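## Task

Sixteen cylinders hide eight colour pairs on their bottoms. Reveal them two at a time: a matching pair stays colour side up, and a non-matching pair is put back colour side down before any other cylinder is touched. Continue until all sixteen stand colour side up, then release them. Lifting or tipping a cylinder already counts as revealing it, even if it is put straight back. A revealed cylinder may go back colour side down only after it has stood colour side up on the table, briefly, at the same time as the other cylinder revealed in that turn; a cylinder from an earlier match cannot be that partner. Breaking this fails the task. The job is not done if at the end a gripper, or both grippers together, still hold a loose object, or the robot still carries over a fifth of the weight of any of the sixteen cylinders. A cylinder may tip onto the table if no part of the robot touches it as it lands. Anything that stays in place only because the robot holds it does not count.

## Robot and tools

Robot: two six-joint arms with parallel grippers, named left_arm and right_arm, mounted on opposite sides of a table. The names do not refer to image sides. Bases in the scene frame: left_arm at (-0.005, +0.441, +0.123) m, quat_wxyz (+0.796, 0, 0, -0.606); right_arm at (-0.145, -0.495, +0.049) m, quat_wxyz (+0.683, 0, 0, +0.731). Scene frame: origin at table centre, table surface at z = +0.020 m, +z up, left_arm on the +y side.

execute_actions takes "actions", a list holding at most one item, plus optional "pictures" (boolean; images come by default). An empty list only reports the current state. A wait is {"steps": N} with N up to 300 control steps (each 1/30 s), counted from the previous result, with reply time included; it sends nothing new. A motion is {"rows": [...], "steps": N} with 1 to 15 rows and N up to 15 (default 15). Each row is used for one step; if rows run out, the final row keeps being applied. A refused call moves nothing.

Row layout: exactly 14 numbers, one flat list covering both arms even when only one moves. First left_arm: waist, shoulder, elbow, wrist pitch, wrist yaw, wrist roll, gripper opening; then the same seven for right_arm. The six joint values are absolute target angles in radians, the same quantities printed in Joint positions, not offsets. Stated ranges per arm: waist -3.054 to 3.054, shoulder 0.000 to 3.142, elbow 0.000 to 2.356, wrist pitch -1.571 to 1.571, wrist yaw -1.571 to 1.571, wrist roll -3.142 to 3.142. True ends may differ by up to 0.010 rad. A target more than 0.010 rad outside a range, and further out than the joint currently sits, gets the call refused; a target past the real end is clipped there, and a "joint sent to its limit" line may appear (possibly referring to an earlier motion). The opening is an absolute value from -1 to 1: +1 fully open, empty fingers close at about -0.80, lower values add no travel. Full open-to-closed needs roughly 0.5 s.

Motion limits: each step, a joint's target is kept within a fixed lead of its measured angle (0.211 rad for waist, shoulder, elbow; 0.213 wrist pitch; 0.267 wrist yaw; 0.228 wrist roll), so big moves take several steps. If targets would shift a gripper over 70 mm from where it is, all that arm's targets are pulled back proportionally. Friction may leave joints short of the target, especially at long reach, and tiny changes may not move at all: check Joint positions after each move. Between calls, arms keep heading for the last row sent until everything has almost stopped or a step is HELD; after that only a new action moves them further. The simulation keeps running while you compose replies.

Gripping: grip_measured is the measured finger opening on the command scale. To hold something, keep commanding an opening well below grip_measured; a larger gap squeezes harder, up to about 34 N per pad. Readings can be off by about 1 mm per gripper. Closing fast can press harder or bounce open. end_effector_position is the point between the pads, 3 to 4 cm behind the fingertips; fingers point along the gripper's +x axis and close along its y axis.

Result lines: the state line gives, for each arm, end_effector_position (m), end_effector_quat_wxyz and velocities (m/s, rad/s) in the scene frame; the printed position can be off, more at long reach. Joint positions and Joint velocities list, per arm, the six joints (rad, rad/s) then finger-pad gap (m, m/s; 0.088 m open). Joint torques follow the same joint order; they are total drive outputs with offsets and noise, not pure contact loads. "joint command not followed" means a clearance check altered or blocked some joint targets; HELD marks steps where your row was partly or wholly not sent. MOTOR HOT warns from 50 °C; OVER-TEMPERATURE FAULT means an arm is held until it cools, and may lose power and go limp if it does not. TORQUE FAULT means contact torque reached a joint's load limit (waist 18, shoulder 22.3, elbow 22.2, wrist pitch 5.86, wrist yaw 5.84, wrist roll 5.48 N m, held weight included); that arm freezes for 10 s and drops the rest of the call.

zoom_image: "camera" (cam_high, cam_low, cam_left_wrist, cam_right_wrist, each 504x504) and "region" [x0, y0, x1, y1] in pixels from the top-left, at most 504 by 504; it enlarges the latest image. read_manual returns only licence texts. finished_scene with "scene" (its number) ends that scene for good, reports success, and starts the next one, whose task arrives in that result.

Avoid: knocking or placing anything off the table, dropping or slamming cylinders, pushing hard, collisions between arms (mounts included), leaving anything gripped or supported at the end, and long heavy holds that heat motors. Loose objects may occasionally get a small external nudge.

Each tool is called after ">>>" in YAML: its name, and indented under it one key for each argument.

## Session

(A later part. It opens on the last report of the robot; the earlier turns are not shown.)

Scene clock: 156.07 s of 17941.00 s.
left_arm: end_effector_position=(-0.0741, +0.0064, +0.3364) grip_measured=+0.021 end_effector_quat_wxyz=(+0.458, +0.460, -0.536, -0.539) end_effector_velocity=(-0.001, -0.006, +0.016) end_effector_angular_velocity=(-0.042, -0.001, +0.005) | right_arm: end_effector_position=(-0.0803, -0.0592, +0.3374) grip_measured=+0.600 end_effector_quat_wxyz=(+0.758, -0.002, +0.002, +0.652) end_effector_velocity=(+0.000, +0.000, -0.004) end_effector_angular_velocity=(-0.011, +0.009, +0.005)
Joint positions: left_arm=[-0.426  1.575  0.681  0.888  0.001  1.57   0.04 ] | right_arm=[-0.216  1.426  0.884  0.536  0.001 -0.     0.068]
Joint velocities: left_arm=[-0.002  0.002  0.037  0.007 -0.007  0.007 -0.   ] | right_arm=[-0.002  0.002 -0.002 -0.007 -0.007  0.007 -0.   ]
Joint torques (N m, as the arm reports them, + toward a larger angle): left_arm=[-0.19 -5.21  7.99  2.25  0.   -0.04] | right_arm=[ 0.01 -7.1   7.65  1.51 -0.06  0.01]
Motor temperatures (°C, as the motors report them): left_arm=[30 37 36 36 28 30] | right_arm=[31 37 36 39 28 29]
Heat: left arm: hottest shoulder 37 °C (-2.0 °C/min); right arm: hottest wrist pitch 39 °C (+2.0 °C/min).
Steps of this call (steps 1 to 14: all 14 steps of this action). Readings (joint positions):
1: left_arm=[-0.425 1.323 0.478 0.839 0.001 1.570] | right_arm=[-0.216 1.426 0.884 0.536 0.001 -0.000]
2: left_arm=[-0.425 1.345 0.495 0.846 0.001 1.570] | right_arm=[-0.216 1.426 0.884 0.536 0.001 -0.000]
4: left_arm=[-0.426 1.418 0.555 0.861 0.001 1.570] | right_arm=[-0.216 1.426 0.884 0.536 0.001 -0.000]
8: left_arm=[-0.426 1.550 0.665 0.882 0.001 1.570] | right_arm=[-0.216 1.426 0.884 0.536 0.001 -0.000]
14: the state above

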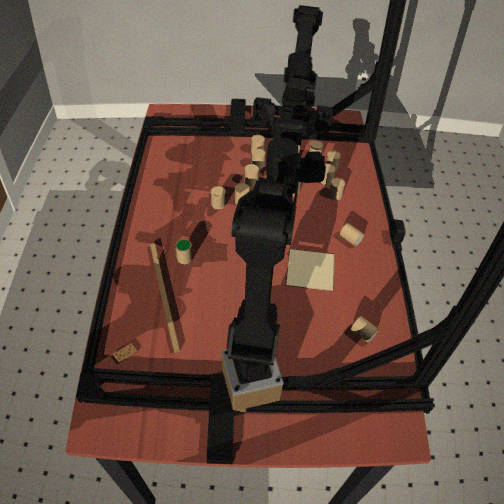

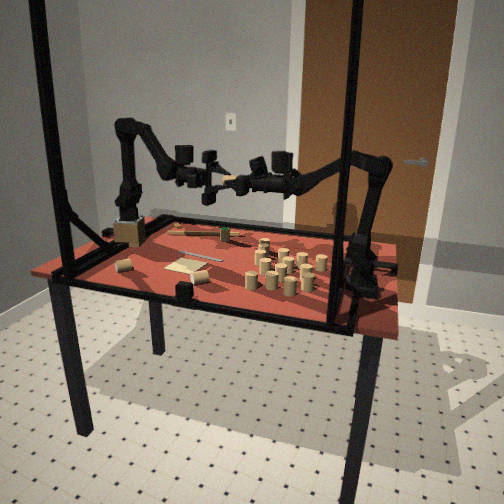

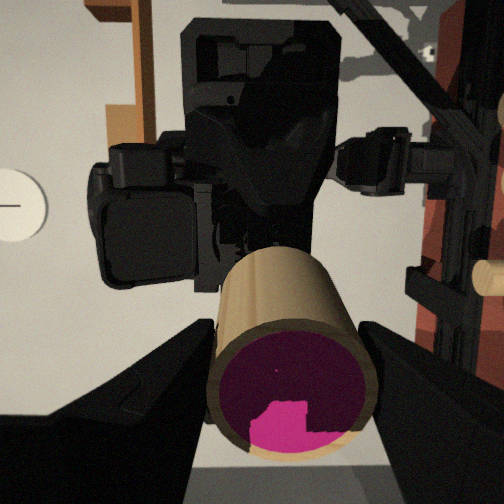

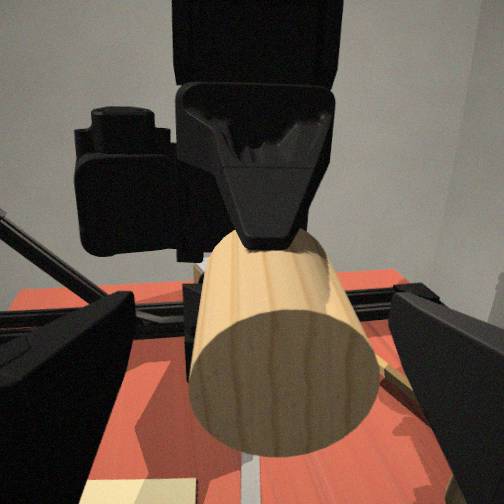

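>>> execute_actions:
  actions:
    - {"rows":[[-0.432,1.58,0.698,0.892,0,1.571,-0.3, -0.216,1.422,0.885,0.537,0,0,0.1],[-0.432,1.58,0.698,0.892,0,1.571,-0.3, -0.216,1.422,0.885,0.537,0,0,0.1],[-0.432,1.58,0.698,0.892,0,1.571,-0.3, -0.216,1.422,0.885,0.537,0,0,0.1],[-0.432,1.58,0.698,0.892,0,1.571,-0.3, -0.216,1.422,0.885,0.537,0,0,0.1],[-0.432,1.58,0.698,0.892,0,1.571,-0.3, -0.216,1.422,0.885,0.537,0,0,0.0],[-0.432,1.58,0.698,0.892,0,1.571,-0.3, -0.216,1.422,0.885,0.537,0,0,-0.3]],"steps":10}
  pictures: false

>>> execute_actions:
  actions:
    - {"rows":[[-0.432,1.58,0.698,0.892,0,1.571,0.5, -0.216,1.422,0.885,0.537,0,0,-0.3]],"steps":7}
  pictures: false

>>> execute_actions:
  actions:
    - {"rows":[[-0.428,1.47,0.6,0.872,0,1.571,0.5, -0.216,1.422,0.885,0.537,0,0,-0.3],[-0.428,1.47,0.6,0.872,0,1.571,0.5, -0.216,1.422,0.885,0.537,0,0,-0.3],[-0.428,1.31,0.47,0.84,0,1.571,0.5, -0.216,1.422,0.885,0.537,0,0,-0.3]],"steps":7}
  pictures: false

>>> execute_actions:
  actions:
    - {"rows":[[0.17,1.31,0.743,-1.0,0,1.571,0.5, 0.036,1.42,1.1,-1.25,0,0,-0.3]],"steps":15}
  pictures: false

>>> execute_actions:
  actions:
    - {"rows":[[0.17,2.135,1.568,-1.0,0,1.571,0.5, 0.036,2.02,1.7,-1.25,0,0,-0.3]],"steps":15}
  pictures: false

>>> execute_actions:
  actions:
    - {"steps":12}

Scene clock: 163.23 s of 17941.00 s.
left_arm: end_effector_position=(-0.0760, +0.0056, +0.3390) grip_measured=+0.018 end_effector_quat_wxyz=(+0.459, +0.458, -0.539, -0.539) end_effector_velocity=(-0.004, +0.001, +0.002) end_effector_angular_velocity=(-0.006, +0.008, -0.015) | right_arm: end_effector_position=(-0.0801, -0.0593, +0.3376) grip_measured=+0.004 end_effector_quat_wxyz=(+0.758, -0.002, +0.002, +0.652) end_effector_velocity=(+0.002, -0.000, -0.010) end_effector_angular_velocity=(-0.042, -0.001, -0.010)
Joint positions: left_arm=[-0.43   1.575  0.688  0.889  0.001  1.57   0.04 ] | right_arm=[-0.216  1.425  0.884  0.536  0.001 -0.     0.039]
Joint velocities: left_arm=[-0.007 -0.002 -0.002  0.007  0.007 -0.007 -0.   ] | right_arm=[-0.002  0.002 -0.002 -0.037  0.007 -0.007 -0.   ]
Joint torques (N m, as the arm reports them, + toward a larger angle): left_arm=[-0.15 -5.24  8.13  2.24  0.01 -0.05] | right_arm=[ 0.04 -6.97  7.68  1.5  -0.07  0.03]
Motor temperatures (°C, as the motors report them): left_arm=[30 37 37 37 28 30] | right_arm=[31 37 36 39 28 29]
Heat: left arm: hottest shoulder 37 °C (-2.0 °C/min); right arm: hottest wrist pitch 39 °C (+1.0 °C/min).
Steps of this call (steps 1 to 15: the robot went on to your last target; steps 16 to 205: nothing new was sent; steps 206 to 215: all 10 steps of this action). Readings (joint positions):
206: left_arm=[-0.426 1.575 0.685 0.889 0.001 1.570] | right_arm=[-0.216 1.425 0.884 0.536 0.001 -0.000]
207: left_arm=[-0.427 1.575 0.686 0.889 0.001 1.570] | right_arm=[-0.216 1.425 0.884 0.536 0.001 -0.000]
209: left_arm=[-0.428 1.575 0.687 0.889 0.001 1.570] | right_arm=[-0.216 1.425 0.884 0.536 0.001 -0.000]
213: left_arm=[-0.430 1.575 0.688 0.889 0.001 1.570] | right_arm=[-0.216 1.425 0.884 0.536 0.001 -0.000]
215: the state above

Scene clock: 163.47 s of 17941.00 s.
left_arm: end_effector_position=(-0.0760, +0.0054, +0.3399) grip_measured=+0.486 end_effector_quat_wxyz=(+0.459, +0.457, -0.539, -0.538) end_effector_velocity=(+0.002, +0.000, -0.005) end_effector_angular_velocity=(+0.021, -0.011, +0.020) | right_arm: end_effector_position=(-0.0801, -0.0593, +0.3376) grip_measured=+0.004 end_effector_quat_wxyz=(+0.758, -0.002, +0.002, +0.652) end_effector_velocity=(+0.002, -0.001, +0.002) end_effector_angular_velocity=(+0.008, +0.006, -0.010)
Joint positions: left_arm=[-0.43   1.575  0.689  0.89   0.001  1.57   0.063] | right_arm=[-0.216  1.425  0.884  0.536  0.001 -0.     0.039]
Joint velocities: left_arm=[-0.002 -0.002 -0.002 -0.022 -0.022  0.007  0.096] | right_arm=[-0.002 -0.002 -0.002  0.007  0.007  0.007  0.001]
Joint torques (N m, as the arm reports them, + toward a larger angle): left_arm=[-0.15 -5.25  7.88  2.16  0.01 -0.06] | right_arm=[ 0.04 -6.99  7.64  1.5  -0.06  0.02]
Motor temperatures (°C, as the motors report them): left_arm=[30 37 37 37 28 30] | right_arm=[31 37 36 39 28 29]
Heat: left arm: hottest shoulder 37 °C (-2.0 °C/min); right arm: hottest wrist pitch 39 °C (+1.0 °C/min).
Steps of this call (steps 1 to 7: all 7 steps of this action). Readings (joint positions):
1: left_arm=[-0.430 1.575 0.688 0.889 0.001 1.570] | right_arm=[-0.216 1.425 0.884 0.536 0.001 -0.000]
2: left_arm=[-0.430 1.575 0.688 0.889 0.001 1.570] | right_arm=[-0.216 1.425 0.884 0.536 0.001 -0.000]
4: left_arm=[-0.430 1.575 0.688 0.890 0.001 1.570] | right_arm=[-0.216 1.425 0.884 0.536 0.001 -0.000]
7: the state above

Scene clock: 163.70 s of 17941.00 s.
left_arm: end_effector_position=(-0.0671, +0.0604, +0.3420) grip_measured=+0.497 end_effector_quat_wxyz=(+0.460, +0.456, -0.540, -0.537) end_effector_velocity=(+0.013, +0.079, +0.049) end_effector_angular_velocity=(-0.143, +0.016, +0.005) | right_arm: end_effector_position=(-0.0801, -0.0593, +0.3376) grip_measured=+0.004 end_effector_quat_wxyz=(+0.758, -0.002, +0.002, +0.652) end_effector_velocity=(-0.000, -0.000, +0.004) end_effector_angular_velocity=(+0.011, -0.009, +0.005)
Joint positions: left_arm=[-0.43   1.338  0.495  0.85   0.001  1.57   0.063] | right_arm=[-0.216  1.425  0.884  0.536  0.001 -0.     0.039]
Joint velocities: left_arm=[-0.002 -0.427 -0.217 -0.066 -0.007  0.007  0.001] | right_arm=[-0.002 -0.002  0.002  0.007 -0.007 -0.007  0.   ]
Joint torques (N m, as the arm reports them, + toward a larger angle): left_arm=[ 0.16 -3.97  5.85  1.69  0.   -0.06] | right_arm=[ 0.03 -7.02  7.68  1.5  -0.08  0.04]
Motor temperatures (°C, as the motors report them): left_arm=[30 38 37 37 28 30] | right_arm=[31 37 36 39 28 29]
Heat: left arm: hottest shoulder 38 °C (-1.0 °C/min); right arm: hottest wrist pitch 39 °C (+1.0 °C/min).
Steps of this call (steps 1 to 7: all 7 steps of this action). Readings (joint positions):
1: left_arm=[-0.430 1.560 0.676 0.888 0.001 1.570] | right_arm=[-0.216 1.425 0.884 0.536 0.001 -0.000]
2: left_arm=[-0.430 1.537 0.654 0.880 0.001 1.570] | right_arm=[-0.216 1.425 0.884 0.536 0.001 -0.000]
4: left_arm=[-0.430 1.436 0.566 0.858 0.001 1.570] | right_arm=[-0.216 1.425 0.884 0.536 0.001 -0.000]
7: the state above

Scene clock: 164.20 s of 17941.00 s.
left_arm: end_effector_position=(+0.1520, +0.1044, +0.2769) grip_measured=+0.500 end_effector_quat_wxyz=(+0.460, +0.682, -0.188, -0.537) end_effector_velocity=(-0.097, +0.221, -0.358) end_effector_angular_velocity=(+1.791, +0.834, +0.007) | right_arm: end_effector_position=(-0.1876, -0.0994, +0.2507) grip_measured=+0.003 end_effector_quat_wxyz=(+0.627, -0.256, +0.231, +0.698) end_effector_velocity=(+0.029, -0.276, -0.329) end_effector_angular_velocity=(-1.956, -0.196, -0.002)
Joint positions: left_arm=[ 0.167  1.311  0.736 -0.02  -0.004  1.57   0.063] | right_arm=[ 0.037  1.421  1.096 -0.38  -0.002 -0.     0.039]
Joint velocities: left_arm=[ 0.017  0.002 -0.002 -1.971  0.007  0.007 -0.   ] | right_arm=[-0.002  0.002 -0.007 -1.956 -0.007  0.007 -0.001]
Joint torques (N m, as the arm reports them, + toward a larger angle): left_arm=[-0.14 -4.55  8.34  1.69  0.15 -0.08] | right_arm=[-0.14 -6.59  7.94  1.05  0.03  0.02]
Motor temperatures (°C, as the motors report them): left_arm=[30 38 37 37 28 30] | right_arm=[31 37 36 39 28 29]
Heat: left arm: hottest shoulder 38 °C (-1.0 °C/min); right arm: hottest wrist pitch 39 °C (+1.0 °C/min).
Steps of this call (steps 1 to 15: all 15 steps of this action). Readings (joint positions):
1: left_arm=[-0.413 1.329 0.516 0.804 0.014 1.570] | right_arm=[-0.205 1.425 0.904 0.495 0.014 -0.000]
2: left_arm=[-0.372 1.328 0.555 0.745 0.015 1.570] | right_arm=[-0.171 1.428 0.936 0.441 0.017 -0.000]
4: left_arm=[-0.274 1.328 0.637 0.650 0.011 1.570] | right_arm=[-0.082 1.431 1.004 0.337 0.008 -0.000]
8: left_arm=[-0.046 1.312 0.726 0.433 0.006 1.570] | right_arm=[0.037 1.422 1.090 0.087 -0.007 -0.000]
15: the state above

Scene clock: 164.70 s of 17941.00 s.
left_arm: end_effector_position=(+0.1655, +0.0760, +0.1507) grip_measured=+0.500 end_effector_quat_wxyz=(+0.167, +0.694, +0.140, -0.686) end_effector_velocity=(-0.067, +0.138, -0.143) end_effector_angular_velocity=(+0.946, +0.451, +0.005) | right_arm: end_effector_position=(-0.1863, -0.1118, +0.1458) grip_measured=+0.003 end_effector_quat_wxyz=(+0.473, -0.524, +0.473, +0.527) end_effector_velocity=(+0.006, -0.036, +0.029) end_effector_angular_velocity=(-0.191, -0.028, +0.020)
Joint positions: left_arm=[ 0.168  2.112  1.532 -0.95  -0.003  1.57   0.064] | right_arm=[ 0.037  2.017  1.672 -1.222 -0.002 -0.     0.039]
Joint velocities: left_arm=[-0.002  0.447  0.139 -0.74   0.007 -0.007 -0.   ] | right_arm=[-0.002  0.012  0.134 -0.315  0.007 -0.022 -0.   ]
Joint torques (N m, as the arm reports them, + toward a larger angle): left_arm=[ 0.2  -9.58  8.88  0.79  0.2   0.01] | right_arm=[-0.2  -9.86  8.34  0.    0.02  0.02]
Motor temperatures (°C, as the motors report them): left_arm=[30 38 37 37 28 30] | right_arm=[31 37 36 39 28 29]
Heat: left arm: hottest shoulder 38 °C (-1.0 °C/min); right arm: hottest wrist pitch 39 °C (+1.0 °C/min).
Steps of this call (steps 1 to 15: all 15 steps of this action). Readings (joint positions):
1: left_arm=[0.167 1.342 0.768 -0.107 -0.003 1.570] | right_arm=[0.037 1.449 1.126 -0.469 -0.002 -0.000]
2: left_arm=[0.167 1.399 0.826 -0.168 -0.003 1.570] | right_arm=[0.037 1.499 1.183 -0.533 -0.002 -0.000]
4: left_arm=[0.167 1.534 0.961 -0.289 -0.003 1.570] | right_arm=[0.037 1.627 1.319 -0.650 -0.002 -0.000]
8: left_arm=[0.167 1.784 1.222 -0.554 -0.003 1.570] | right_arm=[0.037 1.873 1.573 -0.915 -0.002 -0.000]
15: the state above

Scene clock: 165.10 s of 17941.00 s.
left_arm: end_effector_position=(+0.1641, +0.0790, +0.1494) grip_measured=+0.500 end_effector_quat_wxyz=(+0.153, +0.691, +0.154, -0.689) end_effector_velocity=(+0.001, -0.001, +0.002) end_effector_angular_velocity=(-0.008, -0.012, +0.005) | right_arm: end_effector_position=(-0.1862, -0.1127, +0.1507) grip_measured=+0.003 end_effector_quat_wxyz=(+0.472, -0.526, +0.474, +0.525) end_effector_velocity=(+0.000, -0.002, +0.000) end_effector_angular_velocity=(-0.008, +0.007, +0.005)
Joint positions: left_arm=[ 0.168  2.134  1.561 -0.998 -0.003  1.57   0.064] | right_arm=[ 0.037  2.018  1.691 -1.248 -0.002 -0.     0.039]
Joint velocities: left_arm=[-0.002 -0.007 -0.002  0.007 -0.007 -0.007 -0.   ] | right_arm=[-0.002 -0.002 -0.002 -0.007 -0.007 -0.007  0.001]
Joint torques (N m, as the arm reports them, + toward a larger angle): left_arm=[ 0.22 -8.48  6.82  0.33  0.19  0.01] | right_arm=[-0.22 -9.74  7.23 -0.03  0.05  0.03]
Motor temperatures (°C, as the motors report them): left_arm=[30 38 37 37 28 30] | right_arm=[31 37 36 39 28 29]
Heat: left arm: hottest shoulder 38 °C (-1.0 °C/min); right arm: hottest wrist pitch 39 °C (+1.0 °C/min).
Steps of this call (steps 1 to 12: the robot went on to your last target). Readings (joint positions):
1: left_arm=[0.168 2.124 1.536 -0.967 -0.003 1.570] | right_arm=[0.037 2.017 1.677 -1.231 -0.002 -0.000]
2: left_arm=[0.168 2.131 1.539 -0.976 -0.003 1.570] | right_arm=[0.037 2.017 1.682 -1.237 -0.002 -0.000]
4: left_arm=[0.168 2.134 1.548 -0.988 -0.003 1.570] | right_arm=[0.037 2.018 1.690 -1.241 -0.002 -0.000]
8: left_arm=[0.168 2.134 1.561 -0.995 -0.003 1.570] | right_arm=[0.037 2.018 1.691 -1.248 -0.002 -0.000]
12: the state above

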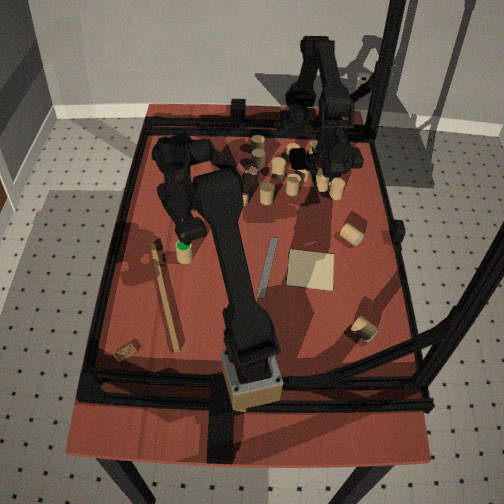

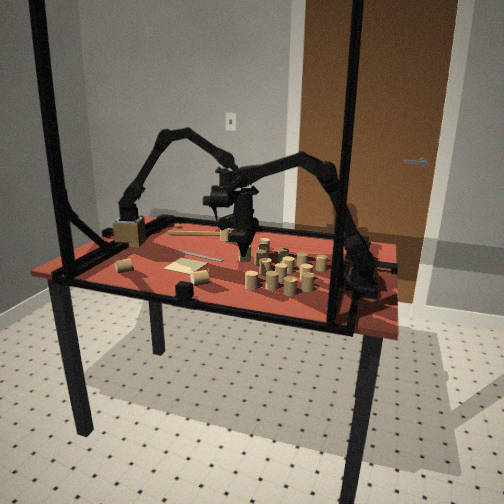

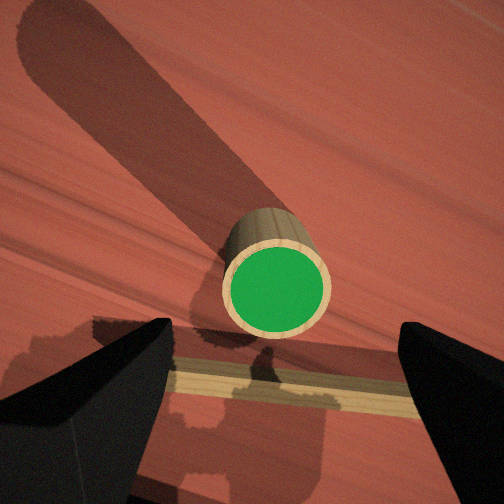

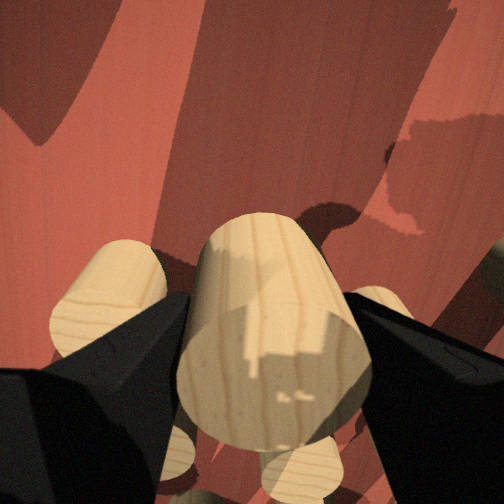

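>>> execute_actions:
  actions:
    - {"rows":[[0.17,2.165,1.53,-0.93,0,1.571,0.5, 0.036,2.04,1.63,-1.16,0,0,-0.3],[0.17,2.165,1.53,-0.93,0,1.571,0.5, 0.036,2.04,1.63,-1.16,0,0,-0.3],[0.17,2.165,1.53,-0.93,0,1.571,0.5, 0.036,2.04,1.63,-1.16,0,0,-0.3],[0.17,2.2,1.495,-0.86,0,1.571,0.5, 0.036,2.06,1.565,-1.07,0,0,-0.3],[0.17,2.2,1.495,-0.86,0,1.571,0.5, 0.036,2.06,1.565,-1.07,0,0,-0.3],[0.17,2.2,1.495,-0.86,0,1.571,0.5, 0.036,2.06,1.565,-1.07,0,0,-0.3],[0.17,2.237,1.458,-0.79,0,1.571,0.5, 0.036,2.075,1.525,-1.015,0,0,-0.3],[0.17,2.237,1.458,-0.79,0,1.571,0.5, 0.036,2.075,1.525,-1.015,0,0,-0.3],[0.17,2.237,1.458,-0.79,0,1.571,0.5, 0.036,2.075,1.525,-1.015,0,0,-0.3],[0.17,2.237,1.458,-0.79,0,1.571,0.5, 0.036,2.082,1.507,-0.992,0,0,-0.3]],"steps":15}
  pictures: false

>>> execute_actions:
  actions:
    - {"rows":[[0.17,2.237,1.458,-0.79,0,1.571,0.1, 0.036,2.082,1.507,-0.992,0,0,-0.3],[0.17,2.237,1.458,-0.79,0,1.571,0.1, 0.036,2.082,1.507,-0.992,0,0,-0.3],[0.17,2.237,1.458,-0.79,0,1.571,0.1, 0.036,2.082,1.507,-0.992,0,0,-0.3],[0.17,2.237,1.458,-0.79,0,1.571,0.0, 0.036,2.082,1.507,-0.992,0,0,-0.3],[0.17,2.237,1.458,-0.79,0,1.571,-0.3, 0.036,2.082,1.507,-0.992,0,0,-0.3]],"steps":9}

Scene clock: 170.90 s of 17941.00 s.
left_arm: end_effector_position=(+0.1639, +0.0795, +0.0861) grip_measured=+0.500 end_effector_quat_wxyz=(+0.152, +0.691, +0.156, -0.689) end_effector_velocity=(+0.010, -0.017, -0.002) end_effector_angular_velocity=(-0.079, -0.045, +0.024) | right_arm: end_effector_position=(-0.1865, -0.1090, +0.0850) grip_measured=+0.003 end_effector_quat_wxyz=(+0.474, -0.523, +0.472, +0.528) end_effector_velocity=(-0.003, +0.012, -0.001) end_effector_angular_velocity=(+0.060, +0.014, +0.024)
Joint positions: left_arm=[ 0.168  2.239  1.458 -0.795 -0.003  1.57   0.064] | right_arm=[ 0.037  2.076  1.512 -1.    -0.002 -0.     0.039]
Joint velocities: left_arm=[ 0.002  0.002 -0.002  0.095 -0.007 -0.022 -0.   ] | right_arm=[ 0.002 -0.002 -0.007  0.066 -0.007 -0.022  0.   ]
Joint torques (N m, as the arm reports them, + toward a larger angle): left_arm=[ 0.19 -8.92  5.54  0.51  0.18  0.  ] | right_arm=[-0.18 -9.51  5.57  0.26  0.03  0.03]
Motor temperatures (°C, as the motors report them): left_arm=[30 39 37 36 28 30] | right_arm=[31 38 36 38 28 29]
Heat: left arm: hottest shoulder 39 °C (+1.0 °C/min); right arm: hottest shoulder 38 °C (+1.0 °C/min).
Steps of this call (steps 1 to 30: the robot went on to your last target; steps 31 to 159: nothing new was sent; steps 160 to 174: all 15 steps of this action). Readings (joint positions):
160: left_arm=[0.168 2.136 1.557 -0.987 -0.003 1.570] | right_arm=[0.037 2.018 1.683 -1.232 -0.002 -0.000]
161: left_arm=[0.168 2.138 1.552 -0.965 -0.003 1.570] | right_arm=[0.037 2.018 1.672 -1.205 -0.002 -0.000]
163: left_arm=[0.168 2.150 1.539 -0.929 -0.003 1.570] | right_arm=[0.037 2.023 1.644 -1.160 -0.002 -0.000]
167: left_arm=[0.168 2.195 1.493 -0.838 -0.003 1.570] | right_arm=[0.037 2.047 1.566 -1.059 -0.002 -0.000]
174: the state above

Scene clock: 171.20 s of 17941.00 s.
left_arm: end_effector_position=(+0.1642, +0.0788, +0.0861) grip_measured=+0.024 end_effector_quat_wxyz=(+0.153, +0.691, +0.154, -0.689) end_effector_velocity=(-0.002, +0.000, +0.002) end_effector_angular_velocity=(-0.001, +0.008, +0.020) | right_arm: end_effector_position=(-0.1866, -0.1078, +0.0849) grip_measured=+0.003 end_effector_quat_wxyz=(+0.475, -0.522, +0.471, +0.529) end_effector_velocity=(+0.000, -0.002, +0.000) end_effector_angular_velocity=(-0.007, -0.008, -0.005)
Joint positions: left_arm=[ 0.168  2.239  1.458 -0.791 -0.003  1.57   0.04 ] | right_arm=[ 0.037  2.076  1.511 -0.994 -0.002 -0.     0.039]
Joint velocities: left_arm=[-0.002 -0.007 -0.002 -0.007  0.007 -0.022 -0.   ] | right_arm=[ 0.002 -0.002 -0.002 -0.007  0.007  0.007 -0.   ]
Joint torques (N m, as the arm reports them, + toward a larger angle): left_arm=[ 0.2  -8.88  5.5   0.46  0.19  0.01] | right_arm=[-0.04 -9.52  5.52  0.2   0.03  0.02]
Motor temperatures (°C, as the motors report them): left_arm=[30 39 37 36 28 30] | right_arm=[31 38 36 38 28 29]
Heat: left arm: hottest shoulder 39 °C (+1.0 °C/min); right arm: hottest shoulder 38 °C (+1.0 °C/min).
Steps of this call (steps 1 to 9: all 9 steps of this action). Readings (joint positions):
1: left_arm=[0.168 2.239 1.458 -0.792 -0.003 1.570] | right_arm=[0.037 2.076 1.512 -0.997 -0.002 -0.000]
2: left_arm=[0.168 2.239 1.458 -0.791 -0.003 1.570] | right_arm=[0.037 2.076 1.512 -0.995 -0.002 -0.000]
4: left_arm=[0.168 2.239 1.458 -0.791 -0.003 1.570] | right_arm=[0.037 2.076 1.511 -0.994 -0.002 -0.000]
8: left_arm=[0.168 2.239 1.458 -0.791 -0.003 1.570] | right_arm=[0.037 2.076 1.512 -0.994 -0.002 -0.000]
9: the state above

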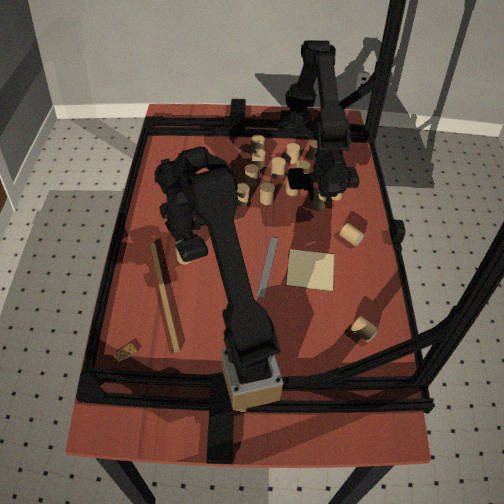

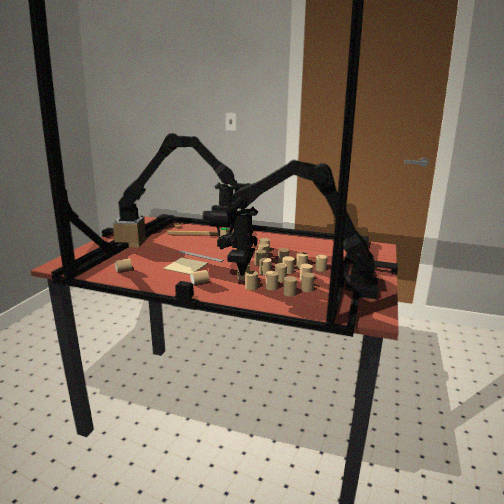

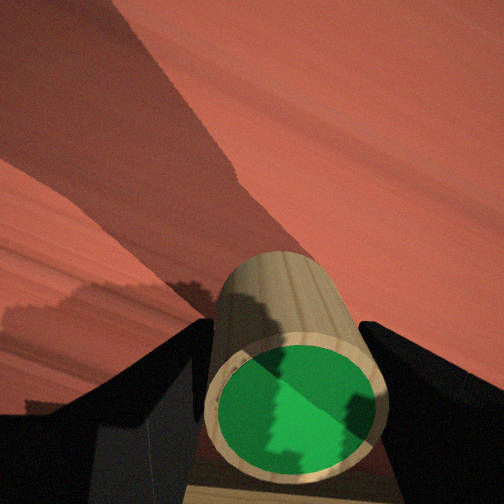

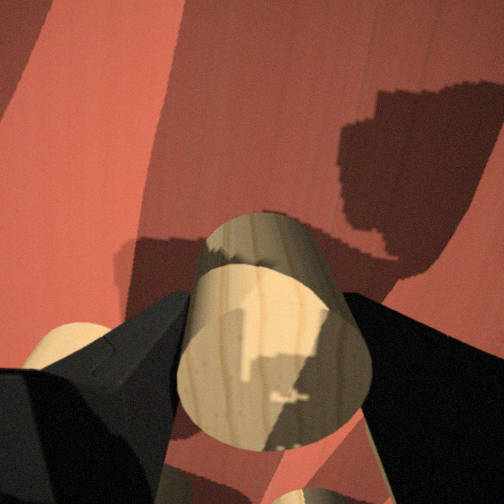

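>>> execute_actions:
  actions:
    - {"rows":[[0.17,2.18,1.515,-0.9,0,1.571,-0.3, 0.036,2.09,1.5,-0.985,0,0,-0.3],[0.17,2.18,1.515,-0.9,0,1.571,-0.3, 0.036,2.09,1.5,-0.985,0,0,-0.3],[0.17,2.18,1.515,-0.9,0,1.571,-0.3, 0.036,2.09,1.5,-0.985,0,0,-0.3],[0.17,2.13,1.57,-1.0,0,1.571,-0.3, 0.036,2.09,1.5,-0.985,0,0,-0.3],[0.17,2.13,1.57,-1.0,0,1.571,-0.3, 0.036,2.09,1.5,-0.985,0,0,-0.3],[0.17,2.13,1.57,-1.0,0,1.571,-0.3, 0.036,2.09,1.5,-0.985,0,0,0.45]],"steps":12}
  pictures: false

>>> execute_actions:
  actions:
    - {"rows":[[-0.43,1.31,0.6,0.84,0,1.571,-0.3, 0.036,2.06,1.58,-1.08,0,0,0.45],[-0.43,1.31,0.6,0.84,0,1.571,-0.3, 0.036,2.06,1.58,-1.08,0,0,0.45],[-0.43,1.31,0.6,0.84,0,1.571,-0.3, 0.036,2.06,1.58,-1.08,0,0,0.45],[-0.43,1.31,0.6,0.84,0,1.571,-0.3, 0.036,2.02,1.67,-1.2,0,0,0.45]],"steps":9}
  pictures: false

>>> execute_actions:
  actions:
    - {"rows":[[-0.43,1.31,0.47,0.84,0,1.571,-0.3, -0.216,1.422,0.885,0.537,0,0,0.6]],"steps":15}
  pictures: false

>>> execute_actions:
  actions:
    - {"steps":22}
  pictures: false

>>> execute_actions:
  actions:
    - {"rows":[[-0.43,1.4,0.545,0.86,0,1.571,-0.3, -0.216,1.422,0.885,0.537,0,0,0.6],[-0.43,1.4,0.545,0.86,0,1.571,-0.3, -0.216,1.422,0.885,0.537,0,0,0.6],[-0.43,1.49,0.62,0.876,0,1.571,-0.3, -0.216,1.422,0.885,0.537,0,0,0.6],[-0.43,1.49,0.62,0.876,0,1.571,-0.3, -0.216,1.422,0.885,0.537,0,0,0.6],[-0.43,1.593,0.71,0.893,0,1.571,-0.3, -0.216,1.422,0.885,0.537,0,0,0.6]],"steps":15}

Scene clock: 179.73 s of 17941.00 s.
left_arm: end_effector_position=(+0.1656, +0.0758, +0.1532) grip_measured=+0.019 end_effector_quat_wxyz=(+0.159, +0.693, +0.148, -0.688) end_effector_velocity=(-0.007, +0.015, +0.001) end_effector_angular_velocity=(+0.065, +0.039, +0.010) | right_arm: end_effector_position=(-0.1866, -0.1075, +0.0837) grip_measured=+0.416 end_effector_quat_wxyz=(+0.476, -0.521, +0.470, +0.530) end_effector_velocity=(+0.000, -0.005, +0.000) end_effector_angular_velocity=(-0.023, +0.005, +0.005)
Joint positions: left_arm=[ 0.168  2.129  1.569 -0.994 -0.003  1.57   0.04 ] | right_arm=[ 0.037  2.077  1.508 -0.987 -0.002 -0.     0.059]
Joint velocities: left_arm=[ 0.002 -0.002  0.002 -0.081  0.007 -0.007 -0.   ] | right_arm=[-0.002 -0.002 -0.002 -0.022 -0.007 -0.007  0.012]
Joint torques (N m, as the arm reports them, + toward a larger angle): left_arm=[ 0.17 -8.4   6.14  0.25  0.18 -0.01] | right_arm=[-0.09 -8.57  5.14  0.25  0.06  0.02]
Motor temperatures (°C, as the motors report them): left_arm=[30 42 37 35 28 30] | right_arm=[31 39 36 37 28 29]
Heat: left arm: hottest shoulder 42 °C (+4.0 °C/min); right arm: hottest shoulder 39 °C (+2.0 °C/min).
Steps of this call (steps 1 to 15: the robot went on to your last target; steps 16 to 244: nothing new was sent; steps 245 to 256: all 12 steps of this action). Readings (joint positions):
245: left_arm=[0.168 2.234 1.468 -0.813 -0.003 1.570] | right_arm=[0.037 2.077 1.511 -0.992 -0.002 -0.000]
246: left_arm=[0.168 2.230 1.478 -0.849 -0.003 1.570] | right_arm=[0.037 2.077 1.510 -0.990 -0.002 -0.000]
248: left_arm=[0.168 2.207 1.500 -0.901 -0.003 1.570] | right_arm=[0.037 2.077 1.509 -0.988 -0.002 -0.000]
252: left_arm=[0.168 2.147 1.555 -0.976 -0.003 1.570] | right_arm=[0.037 2.077 1.508 -0.987 -0.002 -0.000]
256: the state above

Scene clock: 180.03 s of 17941.00 s.
left_arm: end_effector_position=(+0.0085, +0.0492, +0.1977) grip_measured=+0.019 end_effector_quat_wxyz=(+0.165, +0.695, -0.140, -0.686) end_effector_velocity=(-0.666, +0.050, +0.218) end_effector_angular_velocity=(-1.623, -0.050, -1.702) | right_arm: end_effector_position=(-0.1867, -0.1069, +0.1368) grip_measured=+0.449 end_effector_quat_wxyz=(+0.476, -0.521, +0.471, +0.530) end_effector_velocity=(+0.000, +0.017, +0.143) end_effector_angular_velocity=(+0.261, +0.020, +0.005)
Joint positions: left_arm=[-0.237  1.74   1.13  -0.525 -0.007  1.57   0.04 ] | right_arm=[ 0.037  2.032  1.658 -1.182 -0.002 -0.     0.061]
Joint velocities: left_arm=[-1.692 -1.521 -1.516  1.619  0.007  0.007 -0.   ] | right_arm=[-0.002 -0.237  0.222 -0.198  0.007 -0.007  0.   ]
Joint torques (N m, as the arm reports them, + toward a larger angle): left_arm=[ 0.49 -7.96  5.17  1.07  0.2  -0.04] | right_arm=[-0.11 -9.68  5.93 -0.08  0.04  0.03]
Motor temperatures (°C, as the motors report them): left_arm=[30 42 37 35 28 30] | right_arm=[31 39 36 37 28 29]
Heat: left arm: hottest shoulder 42 °C (+4.1 °C/min); right arm: hottest shoulder 39 °C (+2.0 °C/min).
Steps of this call (steps 1 to 9: all 9 steps of this action). Readings (joint positions):
1: left_arm=[0.160 2.106 1.537 -0.950 -0.009 1.570] | right_arm=[0.037 2.077 1.519 -1.008 -0.002 -0.000]
2: left_arm=[0.132 2.072 1.483 -0.894 -0.014 1.570] | right_arm=[0.037 2.077 1.532 -1.036 -0.002 -0.000]
4: left_arm=[0.040 1.988 1.378 -0.800 -0.013 1.570] | right_arm=[0.037 2.072 1.569 -1.089 -0.002 -0.000]
8: left_arm=[-0.180 1.791 1.180 -0.580 -0.007 1.570] | right_arm=[0.037 2.041 1.648 -1.175 -0.002 -0.000]
9: the state above

Scene clock: 180.53 s of 17941.00 s.
left_arm: end_effector_position=(-0.0642, +0.0848, +0.2481) grip_measured=+0.019 end_effector_quat_wxyz=(+0.335, +0.558, -0.432, -0.624) end_effector_velocity=(-0.031, -0.179, +0.423) end_effector_angular_velocity=(-2.076, +0.334, -0.012) | right_arm: end_effector_position=(-0.0887, -0.1166, +0.1927) grip_measured=+0.599 end_effector_quat_wxyz=(+0.703, -0.244, +0.283, +0.605) end_effector_velocity=(+0.023, +0.154, +0.051) end_effector_angular_velocity=(+1.244, -0.186, +0.008)
Joint positions: left_arm=[-0.431  1.324  0.467  0.439  0.006  1.57   0.04 ] | right_arm=[-0.216  1.431  0.91  -0.245  0.002 -0.     0.068]
Joint velocities: left_arm=[-0.002 -0.037 -0.007  2.073  0.007  0.007 -0.   ] | right_arm=[-0.002  0.032 -0.579  1.868 -0.007 -0.007  0.   ]
Joint torques (N m, as the arm reports them, + toward a larger angle): left_arm=[ 0.07 -5.28  7.62  2.16 -0.11 -0.04] | right_arm=[ 0.01 -7.59  8.94  1.87 -0.07  0.03]
Motor temperatures (°C, as the motors report them): left_arm=[30 42 37 35 28 30] | right_arm=[32 39 36 37 28 29]
Heat: left arm: hottest shoulder 42 °C (+4.0 °C/min); right arm: hottest shoulder 39 °C (+2.0 °C/min).
Steps of this call (steps 1 to 15: all 15 steps of this action). Readings (joint positions):
1: left_arm=[-0.293 1.686 1.075 -0.464 -0.006 1.570] | right_arm=[0.027 1.998 1.629 -1.131 -0.011 -0.000]
2: left_arm=[-0.348 1.628 1.014 -0.398 -0.002 1.570] | right_arm=[-0.007 1.956 1.577 -1.073 -0.015 0.000]
4: left_arm=[-0.419 1.503 0.889 -0.269 0.007 1.570] | right_arm=[-0.104 1.859 1.466 -0.962 -0.007 0.000]
8: left_arm=[-0.432 1.330 0.649 0.008 0.006 1.570] | right_arm=[-0.232 1.617 1.217 -0.696 0.008 -0.000]
15: the state above

Scene clock: 181.27 s of 17941.00 s.
left_arm: end_effector_position=(-0.0670, +0.0673, +0.3373) grip_measured=+0.018 end_effector_quat_wxyz=(+0.455, +0.458, -0.538, -0.542) end_effector_velocity=(-0.002, +0.000, -0.004) end_effector_angular_velocity=(+0.013, +0.005, -0.010) | right_arm: end_effector_position=(-0.0802, -0.0591, +0.3387) grip_measured=+0.600 end_effector_quat_wxyz=(+0.758, -0.001, +0.002, +0.652) end_effector_velocity=(-0.002, +0.000, +0.001) end_effector_angular_velocity=(-0.006, -0.021, +0.020)
Joint positions: left_arm=[-0.431  1.312  0.469  0.836  0.006  1.57   0.04 ] | right_arm=[-0.216  1.425  0.887  0.534  0.002 -0.     0.068]
Joint velocities: left_arm=[-0.002  0.002 -0.002 -0.007  0.007 -0.007 -0.   ] | right_arm=[-0.002 -0.002  0.002 -0.007 -0.022 -0.022 -0.   ]
Joint torques (N m, as the arm reports them, + toward a larger angle): left_arm=[ 0.03 -4.28  7.12  2.27 -0.14 -0.07] | right_arm=[-0.04 -6.96  7.41  1.59 -0.08  0.03]
Motor temperatures (°C, as the motors report them): left_arm=[30 42 37 35 28 30] | right_arm=[32 39 36 37 28 29]
Heat: left arm: hottest shoulder 42 °C (+4.0 °C/min); right arm: hottest shoulder 39 °C (+2.0 °C/min).
Steps of this call (steps 1 to 22: the robot went on to your last target). Readings (joint positions):
1: left_arm=[-0.431 1.322 0.467 0.508 0.006 1.570] | right_arm=[-0.216 1.431 0.895 -0.182 0.002 -0.000]
2: left_arm=[-0.431 1.320 0.467 0.573 0.006 1.570] | right_arm=[-0.216 1.431 0.888 -0.118 0.002 -0.000]
4: left_arm=[-0.431 1.319 0.467 0.701 0.006 1.570] | right_arm=[-0.216 1.431 0.886 0.017 0.002 -0.000]
8: left_arm=[-0.431 1.312 0.469 0.813 0.006 1.570] | right_arm=[-0.216 1.431 0.886 0.280 0.002 -0.000]
22: the state above

Scene clock: 181.77 s of 17941.00 s.
left_arm: end_effector_position=(-0.0774, +0.0029, +0.3382) grip_measured=+0.018 end_effector_quat_wxyz=(+0.457, +0.457, -0.540, -0.540) end_effector_velocity=(-0.003, -0.005, +0.018) end_effector_angular_velocity=(-0.045, +0.015, -0.010) | right_arm: end_effector_position=(-0.0802, -0.0591, +0.3389) grip_measured=+0.600 end_effector_quat_wxyz=(+0.758, -0.001, +0.001, +0.652) end_effector_velocity=(-0.002, -0.000, +0.002) end_effector_angular_velocity=(+0.006, -0.008, +0.010)
Joint positions: left_arm=[-0.431  1.587  0.698  0.889  0.005  1.57   0.04 ] | right_arm=[-0.216  1.425  0.887  0.535  0.002 -0.     0.068]
Joint velocities: left_arm=[-0.002 -0.002  0.037  0.007  0.007 -0.007 -0.   ] | right_arm=[ 0.002 -0.002 -0.002  0.007 -0.007 -0.007 -0.   ]
Joint torques (N m, as the arm reports them, + toward a larger angle): left_arm=[ 0.06 -5.22  7.91  2.25 -0.13 -0.05] | right_arm=[ 0.04 -6.92  7.42  1.54 -0.08  0.02]
Motor temperatures (°C, as the motors report them): left_arm=[30 42 37 35 28 30] | right_arm=[32 39 36 37 28 29]
Heat: left arm: hottest shoulder 42 °C (+4.0 °C/min); right arm: hottest shoulder 39 °C (+2.0 °C/min).
Steps of this call (steps 1 to 15: all 15 steps of this action). Readings (joint positions):
1: left_arm=[-0.431 1.326 0.479 0.841 0.006 1.570] | right_arm=[-0.216 1.425 0.887 0.534 0.002 -0.000]
2: left_arm=[-0.431 1.348 0.496 0.848 0.006 1.570] | right_arm=[-0.216 1.425 0.887 0.534 0.002 -0.000]
4: left_arm=[-0.431 1.417 0.555 0.862 0.006 1.570] | right_arm=[-0.216 1.425 0.887 0.535 0.002 -0.000]
8: left_arm=[-0.431 1.561 0.679 0.883 0.005 1.570] | right_arm=[-0.216 1.425 0.887 0.535 0.002 -0.000]
15: the state above

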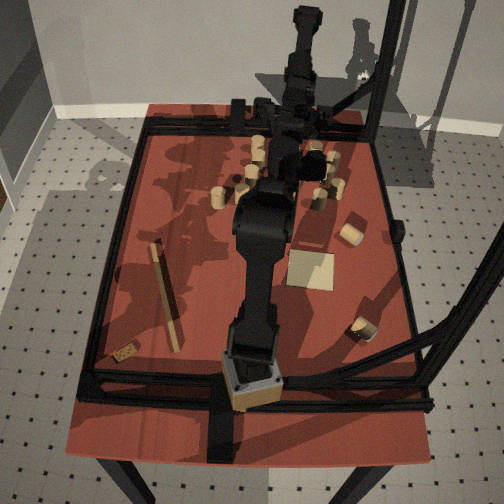

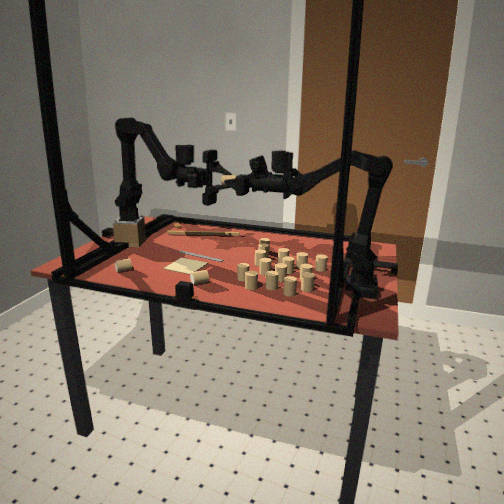

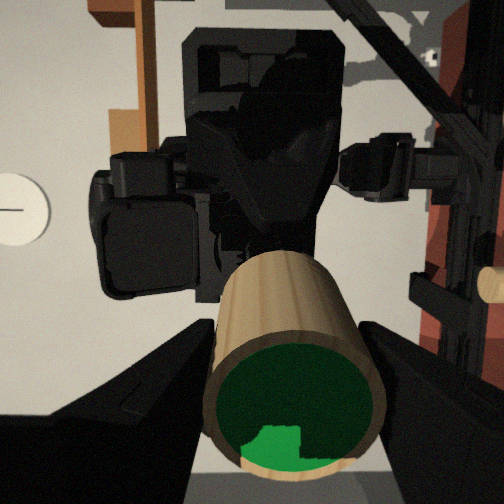

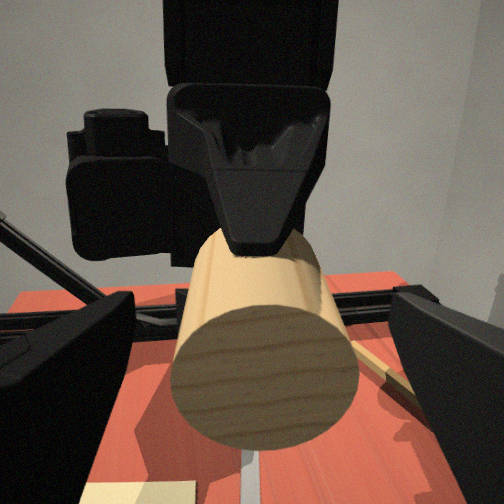

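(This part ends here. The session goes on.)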